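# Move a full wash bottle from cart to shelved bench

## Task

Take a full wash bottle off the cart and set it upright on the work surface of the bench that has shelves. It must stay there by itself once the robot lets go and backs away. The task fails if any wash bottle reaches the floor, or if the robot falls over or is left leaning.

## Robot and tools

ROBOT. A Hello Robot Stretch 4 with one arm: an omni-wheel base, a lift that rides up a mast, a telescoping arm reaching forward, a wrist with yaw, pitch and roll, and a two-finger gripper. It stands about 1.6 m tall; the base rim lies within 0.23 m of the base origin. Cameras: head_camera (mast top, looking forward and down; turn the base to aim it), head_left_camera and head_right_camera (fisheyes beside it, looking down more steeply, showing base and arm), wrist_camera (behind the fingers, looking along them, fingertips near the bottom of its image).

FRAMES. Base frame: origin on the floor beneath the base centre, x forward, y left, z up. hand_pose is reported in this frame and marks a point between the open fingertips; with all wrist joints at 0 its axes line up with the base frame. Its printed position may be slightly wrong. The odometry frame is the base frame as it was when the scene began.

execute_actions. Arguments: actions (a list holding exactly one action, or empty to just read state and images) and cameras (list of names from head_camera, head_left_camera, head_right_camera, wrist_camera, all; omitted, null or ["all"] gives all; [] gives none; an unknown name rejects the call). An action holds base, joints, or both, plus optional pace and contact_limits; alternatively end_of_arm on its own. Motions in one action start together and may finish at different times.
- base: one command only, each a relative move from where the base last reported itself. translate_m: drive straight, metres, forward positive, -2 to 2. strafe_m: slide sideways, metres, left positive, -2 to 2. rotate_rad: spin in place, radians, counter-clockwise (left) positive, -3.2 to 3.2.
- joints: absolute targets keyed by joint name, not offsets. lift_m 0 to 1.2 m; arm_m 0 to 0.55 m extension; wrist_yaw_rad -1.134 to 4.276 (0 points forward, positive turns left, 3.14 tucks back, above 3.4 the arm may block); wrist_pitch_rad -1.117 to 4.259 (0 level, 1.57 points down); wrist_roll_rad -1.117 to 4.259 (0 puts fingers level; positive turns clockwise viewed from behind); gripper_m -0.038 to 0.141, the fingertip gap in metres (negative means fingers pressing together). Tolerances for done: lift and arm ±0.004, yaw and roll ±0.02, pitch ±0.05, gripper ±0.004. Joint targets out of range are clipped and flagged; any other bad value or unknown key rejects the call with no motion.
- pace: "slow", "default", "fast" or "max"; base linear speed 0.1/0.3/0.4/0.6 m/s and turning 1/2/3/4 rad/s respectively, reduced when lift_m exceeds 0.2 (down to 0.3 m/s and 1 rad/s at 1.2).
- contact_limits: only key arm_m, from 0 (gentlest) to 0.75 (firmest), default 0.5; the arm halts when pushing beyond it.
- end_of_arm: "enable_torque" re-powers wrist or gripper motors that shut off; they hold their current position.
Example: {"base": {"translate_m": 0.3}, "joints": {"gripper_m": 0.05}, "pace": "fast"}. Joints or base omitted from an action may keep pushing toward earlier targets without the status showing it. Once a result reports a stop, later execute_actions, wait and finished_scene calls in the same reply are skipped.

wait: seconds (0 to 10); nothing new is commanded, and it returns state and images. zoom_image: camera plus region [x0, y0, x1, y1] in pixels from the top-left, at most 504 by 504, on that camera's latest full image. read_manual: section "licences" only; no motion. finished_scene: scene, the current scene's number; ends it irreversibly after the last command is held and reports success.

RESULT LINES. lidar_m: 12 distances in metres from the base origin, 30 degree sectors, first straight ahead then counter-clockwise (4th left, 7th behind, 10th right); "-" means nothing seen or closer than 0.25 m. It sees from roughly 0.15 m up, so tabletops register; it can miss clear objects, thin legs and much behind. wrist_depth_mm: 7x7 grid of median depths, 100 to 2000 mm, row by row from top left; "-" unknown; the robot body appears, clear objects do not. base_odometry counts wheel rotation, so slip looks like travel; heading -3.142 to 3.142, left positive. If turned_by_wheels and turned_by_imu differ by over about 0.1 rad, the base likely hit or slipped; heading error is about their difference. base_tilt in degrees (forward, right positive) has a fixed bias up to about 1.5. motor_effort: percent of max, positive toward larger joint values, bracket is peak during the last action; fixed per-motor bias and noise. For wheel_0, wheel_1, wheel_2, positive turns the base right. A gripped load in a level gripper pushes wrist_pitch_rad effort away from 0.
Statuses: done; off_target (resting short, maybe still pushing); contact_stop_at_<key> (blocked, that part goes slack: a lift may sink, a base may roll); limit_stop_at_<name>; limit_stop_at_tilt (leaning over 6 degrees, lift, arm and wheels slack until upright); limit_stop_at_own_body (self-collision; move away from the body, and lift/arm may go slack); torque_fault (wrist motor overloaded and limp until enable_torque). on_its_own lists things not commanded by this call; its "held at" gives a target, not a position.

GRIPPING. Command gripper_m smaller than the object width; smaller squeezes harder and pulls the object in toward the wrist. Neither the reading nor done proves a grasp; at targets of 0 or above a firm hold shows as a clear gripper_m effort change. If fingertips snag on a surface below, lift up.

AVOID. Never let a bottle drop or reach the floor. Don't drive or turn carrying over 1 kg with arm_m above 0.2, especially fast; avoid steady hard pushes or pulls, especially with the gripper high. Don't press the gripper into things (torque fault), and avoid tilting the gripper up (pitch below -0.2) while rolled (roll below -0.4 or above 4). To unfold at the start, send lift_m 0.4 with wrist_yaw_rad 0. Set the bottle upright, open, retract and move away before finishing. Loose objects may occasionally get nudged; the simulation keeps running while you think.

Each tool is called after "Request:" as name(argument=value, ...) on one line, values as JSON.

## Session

Request:
execute_actions(actions=[])

Scene clock: 0.00 s.
base_odometry: x=+0.000 y=+0.000 heading=+0.000 (m, m, rad; odometry frame)
turned_by_wheels: +0.000 (rad since the last result)
turned_by_imu: +0.000 (rad since the last result)
base_tilt: forward=+0.7 right=+0.0 (deg)
lidar_m: 1.89 1.70 1.72 1.96 1.14 1.15 1.43 1.80 1.81 2.13 1.93 1.52
base_status: not commanded
joint_positions: lift_m=+0.290 arm_m=-0.001 wrist_yaw_rad=+3.173 wrist_pitch_rad=+0.012 wrist_roll_rad=-0.017 gripper_m=+0.057
joint_status: not commanded
motor_effort: lift_m=+18 arm_m=+0 wrist_yaw_rad=-3 wrist_pitch_rad=-5 wrist_roll_rad=+0 gripper_m=-2 wheel_0=+0 wheel_1=+0 wheel_2=+0 (%)
hand_pose: x=-0.1212 y=+0.0782 z=+0.4645 quat_wxyz=(-0.016, -0.006, -0.008, +1.000) (m; base frame)
wrist_depth_mm: - 138 263 - 1921 1808 1618 / - 114 139 - - 1537 1042 / - 118 141 1983 1499 1255 1042 / 138 138 204 1921 1537 1229 1060 / 1983 - - 1921 1537 1205 1042 / 1618 1808 194 1756 204 1229 1025 / 1098 1138 1255 147 1182 1182 1078
pictures: head_camera, head_left_camera, head_right_camera, wrist_camera
Images, in order (width x height): head_camera 420x560, head_left_camera 420x672, head_right_camera 420x672, wrist_camera 616x392.

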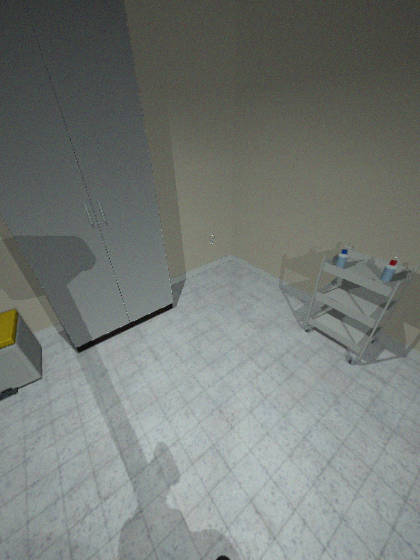

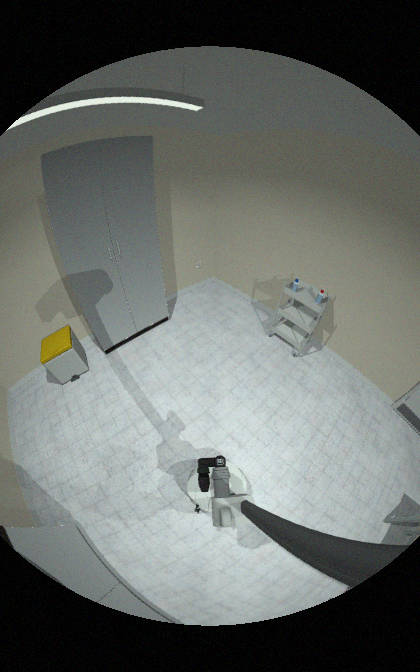

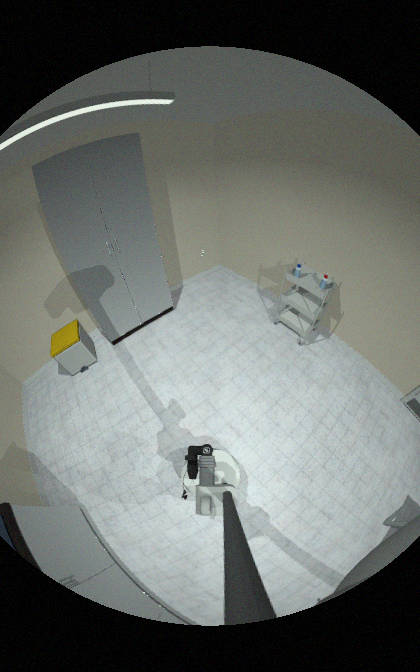

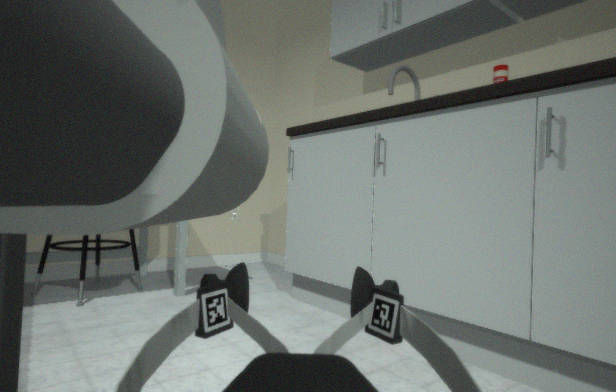

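Request:
execute_actions(actions=[{"base":{"translate_m":0.75},"joints":{"lift_m":0.73,"wrist_yaw_rad":0,"gripper_m":0.08},"pace":"fast"}], cameras=[])

Request:
execute_actions(actions=[{"base":{"rotate_rad":-0.87},"joints":{"wrist_pitch_rad":0.4}}], cameras=["head_camera","wrist_camera"])

Scene clock: 3.47 s.
base_odometry: x=+0.750 y=+0.000 heading=+0.001 (m, m, rad; odometry frame)
turned_by_wheels: +0.001 (rad since the last result)
turned_by_imu: -0.001 (rad since the last result)
base_tilt: forward=+0.6 right=+0.0 (deg)
lidar_m: 1.72 1.10 1.12 1.38 2.25 1.65 2.04 2.36 2.50 1.61 1.04 1.06
base_status: done
joint_positions: lift_m=+0.730 arm_m=-0.001 wrist_yaw_rad=+0.000 wrist_pitch_rad=+0.012 wrist_roll_rad=-0.017 gripper_m=+0.080
joint_status: all done
motor_effort: lift_m=+20(21) arm_m=+0(0) wrist_yaw_rad=+0(9) wrist_pitch_rad=-8(7) wrist_roll_rad=+0(0) gripper_m=+0(4) wheel_0=+3(12) wheel_1=+3(12) wheel_2=+1(15) (%)
hand_pose: x=+0.4585 y=-0.0873 z=+0.9046 quat_wxyz=(+1.000, -0.008, +0.006, +0.000) (m; base frame)
wrist_depth_mm: 1255 1397 1661 1921 1576 1281 1118 / 1229 1430 1618 1808 1576 1308 1118 / 1229 1397 1661 1863 1537 1308 1118 / 1205 1464 1708 1921 1576 1308 1098 / 1229 1397 1708 1863 1576 1255 1118 / 1281 1366 199 1921 213 1308 1118 / 1229 1366 1618 147 1537 1255 1060
pictures: none
No camera images: the call's "cameras" was empty. Leave "cameras" out to get every camera's image.

Scene clock: 5.07 s.
base_odometry: x=+0.750 y=+0.000 heading=-0.868 (m, m, rad; odometry frame)
turned_by_wheels: -0.869 (rad since the last result)
turned_by_imu: -0.872 (rad since the last result)
base_tilt: forward=+0.7 right=+0.1 (deg)
lidar_m: 1.04 1.53 1.16 1.10 1.20 1.66 1.67 1.70 2.41 2.34 2.06 1.08
base_status: done
joint_positions: lift_m=+0.730 arm_m=-0.001 wrist_yaw_rad=+0.000 wrist_pitch_rad=+0.402 wrist_roll_rad=-0.017 gripper_m=+0.080
joint_status: all done
motor_effort: lift_m=+20(20) arm_m=+0(0) wrist_yaw_rad=-2(2) wrist_pitch_rad=-5(6) wrist_roll_rad=-1(1) gripper_m=-3(3) wheel_0=+6(11) wheel_1=+5(13) wheel_2=+3(12) (%)
hand_pose: x=+0.4355 y=-0.0874 z=+0.7953 quat_wxyz=(+0.980, -0.008, +0.200, +0.002) (m; base frame)
wrist_depth_mm: 1138 1160 1160 1160 1138 1160 1182 / 1205 1205 1205 1229 1255 1229 1205 / 1281 1281 931 1025 1281 1281 1281 / 1397 1366 1366 1336 1366 1397 1366 / 1464 1464 1118 1118 1464 1464 1397 / 1397 1397 199 1281 213 1464 1537 / 1205 1160 1138 146 1205 1205 1281
pictures: head_camera, wrist_camera
Images, in order (width x height): head_camera 420x560, wrist_camera 616x392.

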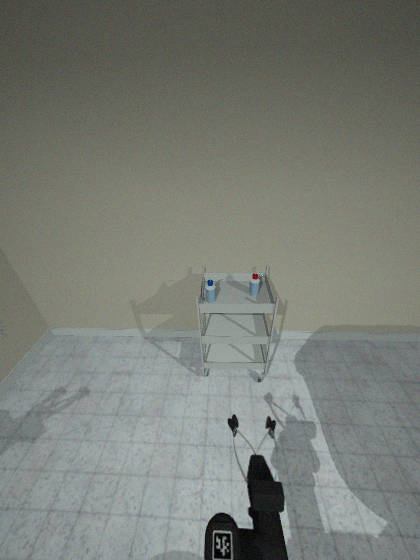

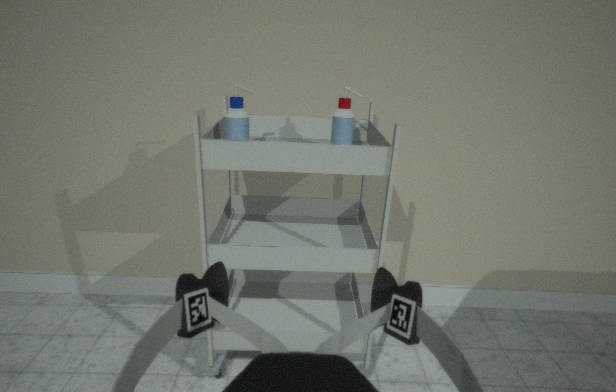

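Request:
execute_actions(actions=[{"base":{"strafe_m":-0.105},"joints":{"lift_m":0.76},"pace":"fast"}], cameras=[])

Request:
execute_actions(actions=[{"base":{"translate_m":0.5},"pace":"fast"}], cameras=["head_camera","wrist_camera"])

Scene clock: 6.57 s.
base_odometry: x=+0.670 y=-0.067 heading=-0.868 (m, m, rad; odometry frame)
turned_by_wheels: +0.000 (rad since the last result)
turned_by_imu: +0.000 (rad since the last result)
base_tilt: forward=+0.7 right=+0.0 (deg)
lidar_m: 1.04 1.52 1.29 1.20 1.29 2.32 1.66 1.71 2.37 2.25 2.06 1.51
base_status: done
joint_positions: lift_m=+0.760 arm_m=-0.001 wrist_yaw_rad=+0.000 wrist_pitch_rad=+0.402 wrist_roll_rad=-0.017 gripper_m=+0.080
joint_status: all done
motor_effort: lift_m=+20(22) arm_m=+0(0) wrist_yaw_rad=-1(1) wrist_pitch_rad=-5(6) wrist_roll_rad=+0(1) gripper_m=-1(2) wheel_0=+1(14) wheel_1=+0(16) wheel_2=+0(2) (%)
hand_pose: x=+0.4355 y=-0.0874 z=+0.8252 quat_wxyz=(+0.980, -0.008, +0.200, +0.002) (m; base frame)
wrist_depth_mm: 1160 1160 1138 1138 1160 1138 1138 / 1229 1229 1255 1205 1205 1182 1205 / 1281 1281 1138 1160 1255 1281 1281 / 1397 1397 1281 1308 1366 1397 1336 / 1430 1499 1078 1138 1499 1499 1464 / 1464 1464 198 1336 213 1464 1537 / 1205 1182 1098 147 1281 1255 1308
pictures: none
No camera images: the call's "cameras" was empty. Leave "cameras" out to get every camera's image.

Scene clock: 9.20 s.
base_odometry: x=+0.993 y=-0.449 heading=-0.868 (m, m, rad; odometry frame)
turned_by_wheels: +0.000 (rad since the last result)
turned_by_imu: +0.000 (rad since the last result)
base_tilt: forward=+0.6 right=+0.0 (deg)
lidar_m: 0.54 0.58 1.38 1.24 1.28 1.82 2.17 2.25 2.37 2.29 1.37 0.58
base_status: done
joint_positions: lift_m=+0.760 arm_m=-0.001 wrist_yaw_rad=+0.000 wrist_pitch_rad=+0.402 wrist_roll_rad=-0.017 gripper_m=+0.080
joint_status: not commanded
motor_effort: lift_m=+20(20) arm_m=+0(0) wrist_yaw_rad=+1(2) wrist_pitch_rad=-5(7) wrist_roll_rad=+0(1) gripper_m=+0(2) wheel_0=+4(10) wheel_1=+3(8) wheel_2=-1(15) (%)
hand_pose: x=+0.4355 y=-0.0874 z=+0.8252 quat_wxyz=(+0.980, -0.008, +0.200, +0.002) (m; base frame)
wrist_depth_mm: 676 683 676 683 683 691 683 / 723 715 715 715 723 723 723 / 759 759 759 768 759 750 759 / 798 691 707 715 798 798 820 / 488 525 591 569 842 854 854 / 402 399 198 413 213 917 917 / 976 668 723 147 960 976 991
pictures: head_camera, wrist_camera
Images, in order (width x height): head_camera 420x560, wrist_camera 616x392.

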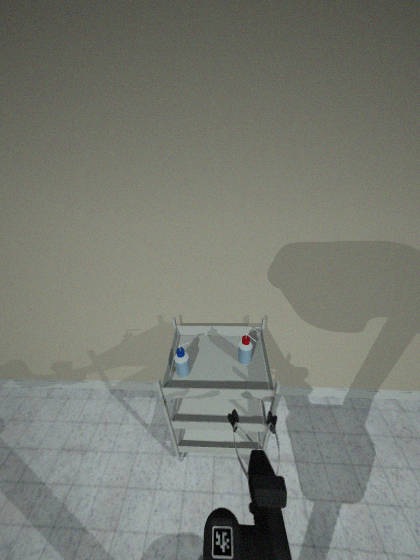

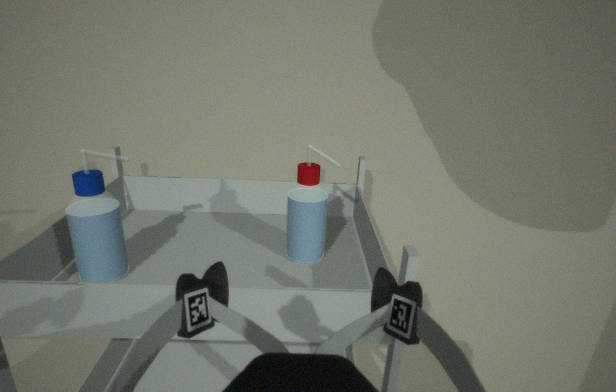

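Request:
execute_actions(actions=[{"base":{"strafe_m":-0.013},"joints":{"lift_m":0.715}}], cameras=[])

Request:
execute_actions(actions=[{"base":{"translate_m":0.13},"joints":{"arm_m":0.11}}], cameras=["head_camera","wrist_camera"])

Request:
zoom_image(camera="head_camera", region=[190, 330, 300, 440])

Scene clock: 10.53 s.
base_odometry: x=+0.983 y=-0.457 heading=-0.868 (m, m, rad; odometry frame)
turned_by_wheels: +0.000 (rad since the last result)
turned_by_imu: +0.000 (rad since the last result)
base_tilt: forward=+0.7 right=+0.0 (deg)
lidar_m: 0.55 0.58 1.38 1.24 1.31 1.82 2.16 2.24 2.34 2.31 1.34 0.57
base_status: done
joint_positions: lift_m=+0.715 arm_m=-0.001 wrist_yaw_rad=+0.000 wrist_pitch_rad=+0.402 wrist_roll_rad=-0.017 gripper_m=+0.080
joint_status: all done
motor_effort: lift_m=+15(20) arm_m=+0(0) wrist_yaw_rad=-2(4) wrist_pitch_rad=-5(6) wrist_roll_rad=+1(3) gripper_m=-3(2) wheel_0=+5(9) wheel_1=-4(8) wheel_2=+0(0) (%)
hand_pose: x=+0.4355 y=-0.0874 z=+0.7806 quat_wxyz=(+0.980, -0.008, +0.200, +0.002) (m; base frame)
wrist_depth_mm: 683 676 691 676 691 691 676 / 707 723 707 715 723 715 723 / 759 750 768 741 750 759 750 / 466 627 683 615 798 809 809 / 384 389 387 392 488 854 842 / 917 647 198 404 213 917 917 / 960 640 654 146 960 976 991
pictures: none
No camera images: the call's "cameras" was empty. Leave "cameras" out to get every camera's image.

Scene clock: 12.27 s.
base_odometry: x=+1.067 y=-0.556 heading=-0.867 (m, m, rad; odometry frame)
turned_by_wheels: +0.001 (rad since the last result)
turned_by_imu: +0.000 (rad since the last result)
base_tilt: forward=+0.7 right=+0.0 (deg)
lidar_m: 0.43 0.46 1.21 1.27 1.30 1.92 2.29 2.39 2.36 2.27 1.20 0.46
base_status: done
joint_positions: lift_m=+0.715 arm_m=+0.109 wrist_yaw_rad=+0.000 wrist_pitch_rad=+0.402 wrist_roll_rad=-0.017 gripper_m=+0.080
joint_status: all done
motor_effort: lift_m=+15(15) arm_m=+8(9) wrist_yaw_rad=+2(1) wrist_pitch_rad=-6(5) wrist_roll_rad=+2(1) gripper_m=-2(0) wheel_0=+6(9) wheel_1=+4(11) wheel_2=-3(12) (%)
hand_pose: x=+0.5450 y=-0.0874 z=+0.7806 quat_wxyz=(+0.980, -0.008, +0.200, +0.002) (m; base frame)
wrist_depth_mm: 462 459 459 459 459 466 459 / 484 480 488 484 488 488 484 / 508 517 508 512 508 517 512 / 459 525 539 530 539 544 544 / 459 469 473 297 559 574 574 / 384 389 198 306 213 615 627 / 320 314 327 146 319 654 654
pictures: head_camera, wrist_camera
Images, in order (width x height): head_camera 420x560, wrist_camera 616x392.

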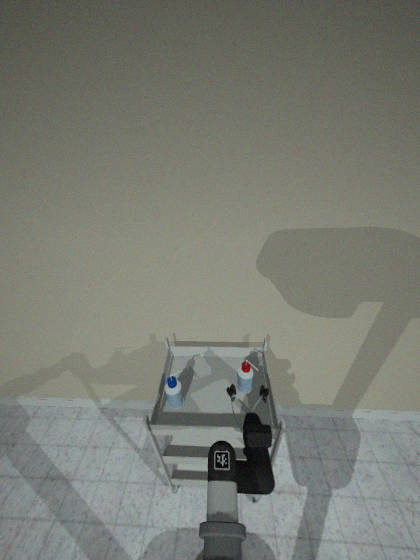

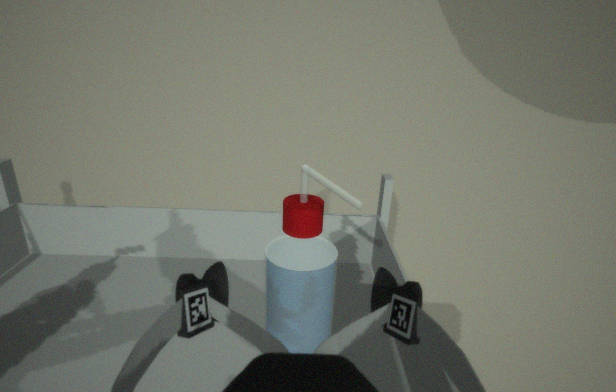

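Region (190, 330, 300, 440) of head_camera's 420x560 image, scaled by 4.582, with more detail than that image has.

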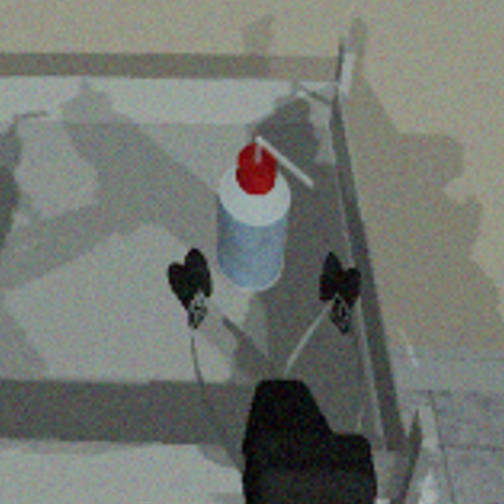

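Request:
execute_actions(actions=[{"joints":{"lift_m":0.69,"gripper_m":0.076}}], cameras=[])

Request:
execute_actions(actions=[{"joints":{"arm_m":0.187,"lift_m":0.665},"contact_limits":{"arm_m":0.2}}], cameras=["wrist_camera"])

Scene clock: 13.57 s.
base_odometry: x=+1.067 y=-0.556 heading=-0.867 (m, m, rad; odometry frame)
turned_by_wheels: +0.000 (rad since the last result)
turned_by_imu: +0.000 (rad since the last result)
base_tilt: forward=+0.8 right=+0.0 (deg)
lidar_m: 0.42 0.46 1.22 1.28 1.29 1.91 2.30 2.37 2.33 2.31 1.16 0.46
base_status: not commanded
joint_positions: lift_m=+0.690 arm_m=+0.109 wrist_yaw_rad=+0.000 wrist_pitch_rad=+0.402 wrist_roll_rad=-0.017 gripper_m=+0.076
joint_status: all done
motor_effort: lift_m=+15(14) arm_m=+8(8) wrist_yaw_rad=-1(0) wrist_pitch_rad=-6(6) wrist_roll_rad=+1(1) gripper_m=-2(2) wheel_0=+6(6) wheel_1=+3(4) wheel_2=-2(3) (%)
hand_pose: x=+0.5450 y=-0.0874 z=+0.7556 quat_wxyz=(+0.980, -0.008, +0.200, +0.002) (m; base frame)
wrist_depth_mm: 462 459 459 462 462 459 466 / 484 484 484 484 484 480 484 / 512 512 517 508 517 517 508 / 455 459 459 297 539 544 544 / 433 442 455 285 466 580 574 / 349 353 196 306 202 615 609 / 291 276 297 147 293 654 668
pictures: none
No camera images: the call's "cameras" was empty. Leave "cameras" out to get every camera's image.

Scene clock: 14.73 s.
base_odometry: x=+1.067 y=-0.556 heading=-0.867 (m, m, rad; odometry frame)
turned_by_wheels: +0.000 (rad since the last result)
turned_by_imu: +0.000 (rad since the last result)
base_tilt: forward=+0.6 right=+0.0 (deg)
lidar_m: 0.42 0.45 1.21 1.28 1.29 1.91 2.30 2.39 2.36 2.29 1.18 0.45
base_status: not commanded
joint_positions: lift_m=+0.665 arm_m=+0.186 wrist_yaw_rad=+0.000 wrist_pitch_rad=+0.402 wrist_roll_rad=-0.017 gripper_m=+0.076
joint_status: all done
motor_effort: lift_m=+15(15) arm_m=+8(8) wrist_yaw_rad=-1(1) wrist_pitch_rad=-6(6) wrist_roll_rad=+0(2) gripper_m=-3(4) wheel_0=+6(6) wheel_1=+3(4) wheel_2=-3(3) (%)
contact_limits: arm_m 0.2
hand_pose: x=+0.6220 y=-0.0874 z=+0.7306 quat_wxyz=(+0.980, -0.008, +0.200, +0.002) (m; base frame)
wrist_depth_mm: 392 389 389 389 389 389 392 / 413 413 413 407 407 407 410 / 430 433 436 427 427 436 436 / 377 373 377 202 449 459 459 / 377 382 379 200 375 488 488 / 309 312 196 206 201 512 525 / 257 247 264 147 266 200 559
pictures: wrist_camera
Images, in order (width x height): wrist_camera 616x392.

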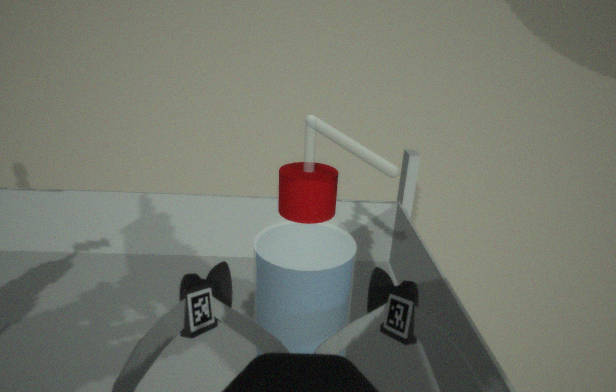

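Request:
execute_actions(actions=[{"joints":{"gripper_m":0.015}}], cameras=[])

Request:
execute_actions(actions=[{"joints":{"lift_m":0.685}}], cameras=["wrist_camera"])

Scene clock: 17.57 s.
base_odometry: x=+1.067 y=-0.556 heading=-0.867 (m, m, rad; odometry frame)
turned_by_wheels: +0.000 (rad since the last result)
turned_by_imu: +0.000 (rad since the last result)
base_tilt: forward=+0.7 right=+0.0 (deg)
lidar_m: 0.43 0.45 1.21 1.28 1.30 1.90 2.29 2.38 2.37 2.28 1.18 0.46
base_status: not commanded
joint_positions: lift_m=+0.665 arm_m=+0.186 wrist_yaw_rad=+0.000 wrist_pitch_rad=+0.405 wrist_roll_rad=-0.017 gripper_m=+0.015
joint_status: all done
motor_effort: lift_m=+16(16) arm_m=+8(8) wrist_yaw_rad=-1(1) wrist_pitch_rad=-15(14) wrist_roll_rad=+0(1) gripper_m=-18(20) wheel_0=+6(6) wheel_1=+3(3) wheel_2=-3(3) (%)
hand_pose: x=+0.6216 y=-0.0874 z=+0.7297 quat_wxyz=(+0.980, -0.008, +0.201, +0.002) (m; base frame)
wrist_depth_mm: 387 392 392 389 389 392 392 / 410 418 413 415 410 407 410 / 427 436 433 430 424 433 439 / 377 379 377 191 449 459 462 / 384 379 382 191 373 484 492 / 307 310 194 195 204 521 521 / 255 242 253 199 259 177 559
pictures: none
No camera images: the call's "cameras" was empty. Leave "cameras" out to get every camera's image.

Scene clock: 18.37 s.
base_odometry: x=+1.067 y=-0.556 heading=-0.867 (m, m, rad; odometry frame)
turned_by_wheels: +0.000 (rad since the last result)
turned_by_imu: +0.000 (rad since the last result)
base_tilt: forward=+0.6 right=+0.0 (deg)
lidar_m: 0.42 0.45 1.22 1.26 1.29 1.92 2.30 2.39 2.36 2.30 1.19 0.46
base_status: not commanded
joint_positions: lift_m=+0.685 arm_m=+0.186 wrist_yaw_rad=+0.000 wrist_pitch_rad=+0.405 wrist_roll_rad=-0.017 gripper_m=+0.015
joint_status: all done
motor_effort: lift_m=+22(22) arm_m=+8(8) wrist_yaw_rad=+0(1) wrist_pitch_rad=-16(15) wrist_roll_rad=+1(2) gripper_m=-20(19) wheel_0=+6(6) wheel_1=+3(3) wheel_2=-2(3) (%)
hand_pose: x=+0.6216 y=-0.0874 z=+0.7491 quat_wxyz=(+0.979, -0.008, +0.201, +0.002) (m; base frame)
wrist_depth_mm: 387 389 389 392 392 392 392 / 413 413 410 407 410 413 410 / 436 430 433 430 430 436 436 / 449 449 459 191 455 466 462 / 384 387 389 191 389 488 492 / 336 338 194 196 204 512 517 / 278 264 276 200 281 224 564
pictures: wrist_camera
Images, in order (width x height): wrist_camera 616x392.

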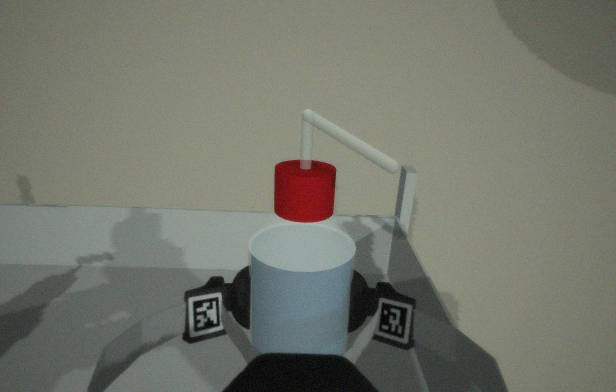

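Full as well. Lift clear above the posts, then turn in place.

Request:
execute_actions(actions=[{"joints":{"lift_m":0.88}}], cameras=[])

Request:
execute_actions(actions=[{"base":{"rotate_rad":-1.9},"joints":{"arm_m":0,"lift_m":0.95},"pace":"slow"}], cameras=["head_camera"])

Scene clock: 20.40 s.
base_odometry: x=+1.067 y=-0.556 heading=-0.867 (m, m, rad; odometry frame)
turned_by_wheels: +0.000 (rad since the last result)
turned_by_imu: +0.000 (rad since the last result)
base_tilt: forward=+0.7 right=+0.0 (deg)
lidar_m: 0.40 0.44 1.23 1.26 1.28 1.93 2.31 2.39 2.33 2.29 1.17 0.44
base_status: not commanded
joint_positions: lift_m=+0.880 arm_m=+0.186 wrist_yaw_rad=+0.000 wrist_pitch_rad=+0.405 wrist_roll_rad=-0.017 gripper_m=+0.015
joint_status: all done
motor_effort: lift_m=+22(24) arm_m=+8(8) wrist_yaw_rad=+0(1) wrist_pitch_rad=-17(16) wrist_roll_rad=+0(1) gripper_m=-20(20) wheel_0=+6(6) wheel_1=+4(4) wheel_2=-2(3) (%)
hand_pose: x=+0.6216 y=-0.0874 z=+0.9441 quat_wxyz=(+0.979, -0.008, +0.201, +0.002) (m; base frame)
wrist_depth_mm: 387 392 389 392 387 387 389 / 410 410 410 410 413 410 407 / 427 436 433 427 433 433 436 / 459 459 459 191 466 459 462 / 492 496 488 190 484 492 496 / 525 517 195 196 204 525 530 / 459 449 459 200 559 544 564
pictures: none
No camera images: the call's "cameras" was empty. Leave "cameras" out to get every camera's image.

Scene clock: 23.57 s.
base_odometry: x=+1.067 y=-0.556 heading=-2.766 (m, m, rad; odometry frame)
turned_by_wheels: -1.899 (rad since the last result)
turned_by_imu: -1.905 (rad since the last result)
base_tilt: forward=+0.7 right=+0.0 (deg)
lidar_m: 0.41 1.85 0.98 0.45 0.43 0.49 1.55 1.29 1.42 2.91 2.28 2.55
base_status: done
joint_positions: lift_m=+0.950 arm_m=+0.001 wrist_yaw_rad=+0.000 wrist_pitch_rad=+0.405 wrist_roll_rad=-0.017 gripper_m=+0.015
joint_status: all done
motor_effort: lift_m=+21(22) arm_m=-8(7) wrist_yaw_rad=+0(1) wrist_pitch_rad=-17(15) wrist_roll_rad=+1(0) gripper_m=-20(21) wheel_0=+5(8) wheel_1=+5(5) wheel_2=+3(8) (%)
hand_pose: x=+0.4374 y=-0.0875 z=+1.0141 quat_wxyz=(+0.979, -0.008, +0.201, +0.002) (m; base frame)
wrist_depth_mm: - - - - - - - / - - - - - - - / - - - - - - - / - - - 190 - - - / - - - 190 - - - / 1708 1756 195 196 204 1921 1921 / 1464 1366 1430 200 1464 1430 1537
pictures: head_camera
Images, in order (width x height): head_camera 420x560.

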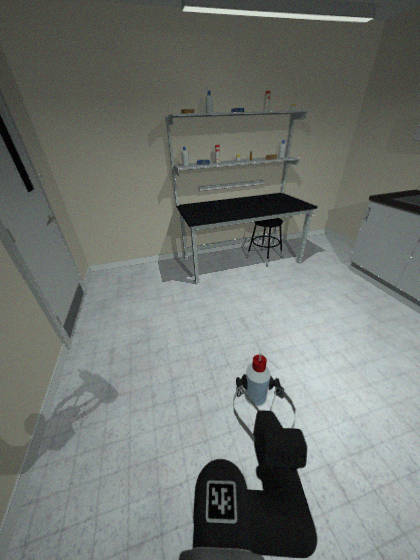

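Request:
execute_actions(actions=[{"base":{"translate_m":1.8},"pace":"fast"}], cameras=["head_camera"])

Request:
execute_actions(actions=[{"joints":{"arm_m":0.4,"lift_m":0.88}}], cameras=["head_camera"])

Scene clock: 30.00 s.
base_odometry: x=-0.607 y=-1.217 heading=-2.766 (m, m, rad; odometry frame)
turned_by_wheels: +0.001 (rad since the last result)
turned_by_imu: -0.002 (rad since the last result)
base_tilt: forward=+0.7 right=+0.0 (deg)
lidar_m: 0.41 0.54 1.49 1.37 1.35 1.57 1.81 2.95 2.07 1.70 1.27 0.68
base_status: done
joint_positions: lift_m=+0.950 arm_m=+0.001 wrist_yaw_rad=+0.000 wrist_pitch_rad=+0.405 wrist_roll_rad=-0.017 gripper_m=+0.015
joint_status: not commanded
motor_effort: lift_m=+21(21) arm_m=-8(8) wrist_yaw_rad=-1(1) wrist_pitch_rad=-16(17) wrist_roll_rad=+0(1) gripper_m=-22(20) wheel_0=+4(10) wheel_1=+5(8) wheel_2=-2(14) (%)
hand_pose: x=+0.4374 y=-0.0874 z=+1.0141 quat_wxyz=(+0.979, -0.008, +0.201, +0.002) (m; base frame)
wrist_depth_mm: 904 960 1025 1118 1160 1281 1255 / 960 1025 1098 1205 1281 1397 1499 / 991 1042 1138 1182 1336 1499 1661 / 1025 991 1025 191 1098 1138 1138 / 723 750 750 190 798 798 831 / 585 591 195 196 205 627 707 / 488 462 484 200 634 991 1499
pictures: head_camera
Images, in order (width x height): head_camera 420x560.

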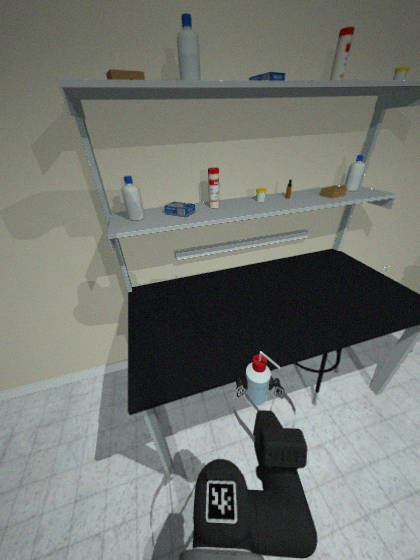

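Scene clock: 32.30 s.
base_odometry: x=-0.607 y=-1.217 heading=-2.766 (m, m, rad; odometry frame)
turned_by_wheels: +0.000 (rad since the last result)
turned_by_imu: +0.000 (rad since the last result)
base_tilt: forward=+0.7 right=-0.2 (deg)
lidar_m: 0.54 0.54 1.49 1.36 1.36 1.56 1.80 2.96 2.07 1.73 1.27 0.66
base_status: not commanded
joint_positions: lift_m=+0.880 arm_m=+0.399 wrist_yaw_rad=+0.000 wrist_pitch_rad=+0.405 wrist_roll_rad=-0.017 gripper_m=+0.015
joint_status: all done
motor_effort: lift_m=+17(20) arm_m=+8(9) wrist_yaw_rad=+1(0) wrist_pitch_rad=-15(17) wrist_roll_rad=+1(0) gripper_m=-20(21) wheel_0=+4(4) wheel_1=+5(4) wheel_2=-2(2) (%)
hand_pose: x=+0.8346 y=-0.0874 z=+0.9446 quat_wxyz=(+0.979, -0.008, +0.201, +0.002) (m; base frame)
wrist_depth_mm: 615 654 707 750 809 878 960 / 640 691 723 778 854 904 1008 / 676 661 759 732 854 1008 1078 / 699 750 798 190 878 904 917 / 591 603 615 190 640 654 661 / 473 480 195 196 204 512 525 / 397 375 394 200 404 392 430
pictures: head_camera
Images, in order (width x height): head_camera 420x560.

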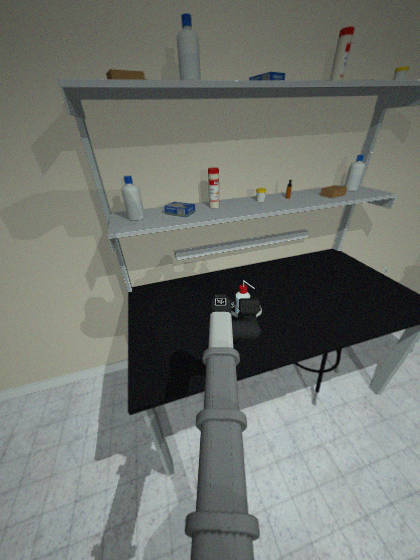

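Request:
execute_actions(actions=[{"joints":{"lift_m":0.772}}], cameras=[])

Scene clock: 33.83 s.
base_odometry: x=-0.607 y=-1.217 heading=-2.766 (m, m, rad; odometry frame)
turned_by_wheels: +0.000 (rad since the last result)
turned_by_imu: +0.000 (rad since the last result)
base_tilt: forward=+0.7 right=+0.0 (deg)
lidar_m: 0.55 0.52 1.51 1.38 1.36 1.57 1.80 2.96 2.06 1.71 1.31 0.65
base_status: not commanded
joint_positions: lift_m=+0.772 arm_m=+0.399 wrist_yaw_rad=+0.000 wrist_pitch_rad=+0.405 wrist_roll_rad=-0.017 gripper_m=+0.015
joint_status: all done
motor_effort: lift_m=+17(17) arm_m=+8(8) wrist_yaw_rad=+1(1) wrist_pitch_rad=-15(16) wrist_roll_rad=+0(2) gripper_m=-20(20) wheel_0=+4(4) wheel_1=+5(5) wheel_2=-2(2) (%)
hand_pose: x=+0.8346 y=-0.0874 z=+0.8365 quat_wxyz=(+0.979, -0.008, +0.201, +0.002) (m; base frame)
wrist_depth_mm: 609 640 699 732 809 854 976 / 640 668 723 788 854 946 1008 / 668 723 759 778 866 960 1025 / 525 544 549 190 585 597 615 / 394 399 404 190 424 436 439 / 315 319 193 196 204 338 347 / 264 250 259 200 267 259 283
pictures: none
No camera images: the call's "cameras" was empty. Leave "cameras" out to get every camera's image.

Request:
execute_actions(actions=[{"joints":{"lift_m":0.766,"gripper_m":0.03},"pace":"slow"}], cameras=[])

Request:
execute_actions(actions=[{"joints":{"gripper_m":0.09}}], cameras=["wrist_camera"])

Request:
execute_actions(actions=[{"base":{"translate_m":-0.2},"joints":{"arm_m":0}}], cameras=["head_camera"])

Scene clock: 35.03 s.
base_odometry: x=-0.607 y=-1.217 heading=-2.766 (m, m, rad; odometry frame)
turned_by_wheels: +0.000 (rad since the last result)
turned_by_imu: +0.000 (rad since the last result)
base_tilt: forward=+0.7 right=+0.1 (deg)
lidar_m: 0.54 0.53 1.51 1.38 1.37 1.58 1.81 2.96 2.06 1.72 1.31 0.67
base_status: not commanded
joint_positions: lift_m=+0.766 arm_m=+0.399 wrist_yaw_rad=+0.000 wrist_pitch_rad=+0.405 wrist_roll_rad=-0.017 gripper_m=+0.030
joint_status: all done
motor_effort: lift_m=+16(17) arm_m=+8(8) wrist_yaw_rad=+0(2) wrist_pitch_rad=-14(15) wrist_roll_rad=+2(1) gripper_m=-14(21) wheel_0=+4(4) wheel_1=+4(5) wheel_2=-2(2) (%)
hand_pose: x=+0.8346 y=-0.0874 z=+0.8306 quat_wxyz=(+0.980, -0.008, +0.201, +0.002) (m; base frame)
wrist_depth_mm: 609 647 691 732 820 878 960 / 634 683 732 778 854 931 1008 / 654 715 759 768 878 946 976 / 512 525 539 196 574 580 609 / 382 389 394 195 413 424 430 / 306 312 193 201 200 332 338 / 255 243 262 204 260 256 277
pictures: none
No camera images: the call's "cameras" was empty. Leave "cameras" out to get every camera's image.

Scene clock: 36.43 s.
base_odometry: x=-0.607 y=-1.217 heading=-2.766 (m, m, rad; odometry frame)
turned_by_wheels: +0.000 (rad since the last result)
turned_by_imu: +0.000 (rad since the last result)
base_tilt: forward=+0.7 right=+0.0 (deg)
lidar_m: 0.54 0.53 1.50 1.38 1.36 1.58 1.83 2.95 2.06 1.72 1.30 0.67
base_status: not commanded
joint_positions: lift_m=+0.766 arm_m=+0.399 wrist_yaw_rad=+0.000 wrist_pitch_rad=+0.403 wrist_roll_rad=-0.017 gripper_m=+0.090
joint_status: all done
motor_effort: lift_m=+16(16) arm_m=+8(8) wrist_yaw_rad=-2(0) wrist_pitch_rad=-7(15) wrist_roll_rad=+1(3) gripper_m=-2(13) wheel_0=+4(4) wheel_1=+5(4) wheel_2=-2(2) (%)
hand_pose: x=+0.8349 y=-0.0874 z=+0.8313 quat_wxyz=(+0.980, -0.008, +0.200, +0.002) (m; base frame)
wrist_depth_mm: 609 647 699 750 809 878 960 / 640 683 723 778 842 931 1025 / 661 707 768 788 904 976 1008 / 521 535 559 202 574 597 615 / 387 394 399 200 418 430 436 / 309 312 198 206 214 334 342 / 258 254 263 147 270 265 279
pictures: wrist_camera
Images, in order (width x height): wrist_camera 616x392.

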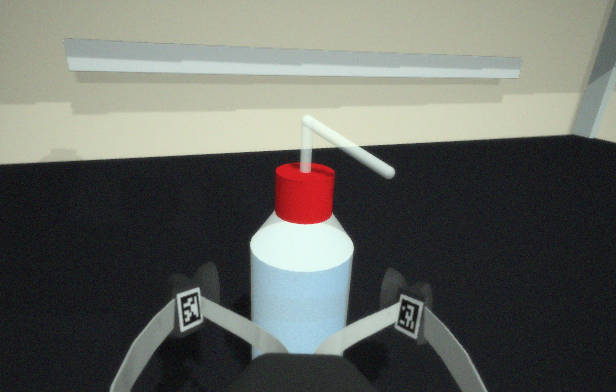

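Scene clock: 38.73 s.
base_odometry: x=-0.421 y=-1.144 heading=-2.766 (m, m, rad; odometry frame)
turned_by_wheels: +0.000 (rad since the last result)
turned_by_imu: +0.000 (rad since the last result)
base_tilt: forward=+0.6 right=+0.0 (deg)
lidar_m: 0.72 0.71 1.53 1.29 1.32 1.49 1.75 2.77 2.10 1.77 1.76 0.90
base_status: done
joint_positions: lift_m=+0.766 arm_m=+0.001 wrist_yaw_rad=+0.000 wrist_pitch_rad=+0.402 wrist_roll_rad=-0.017 gripper_m=+0.090
joint_status: all done
motor_effort: lift_m=+16(16) arm_m=-8(9) wrist_yaw_rad=+0(1) wrist_pitch_rad=-6(8) wrist_roll_rad=+2(1) gripper_m=-1(1) wheel_0=-4(9) wheel_1=-4(7) wheel_2=+2(12) (%)
hand_pose: x=+0.4378 y=-0.0875 z=+0.8314 quat_wxyz=(+0.980, -0.008, +0.200, +0.002) (m; base frame)
wrist_depth_mm: 1042 1138 1205 1308 1430 1537 1708 / 1098 1182 1281 1366 1464 1618 1863 / 904 820 866 809 946 976 1025 / 525 574 603 676 723 842 - / 554 1397 1464 1618 1808 1921 - / 640 1308 198 1499 214 1537 1576 / 1138 1205 1255 147 1255 1229 1281
pictures: head_camera
Images, in order (width x height): head_camera 420x560.

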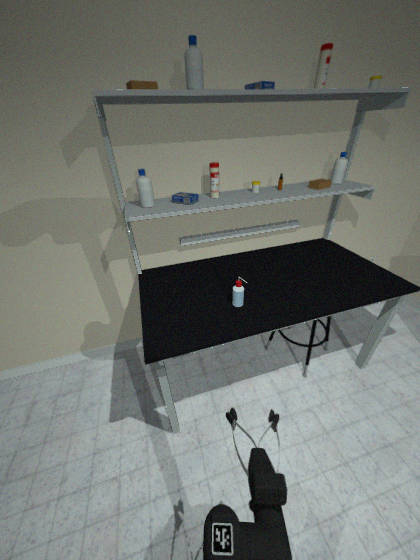

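Request:
finished_scene(scene=2)

The scene is finished: the task was done.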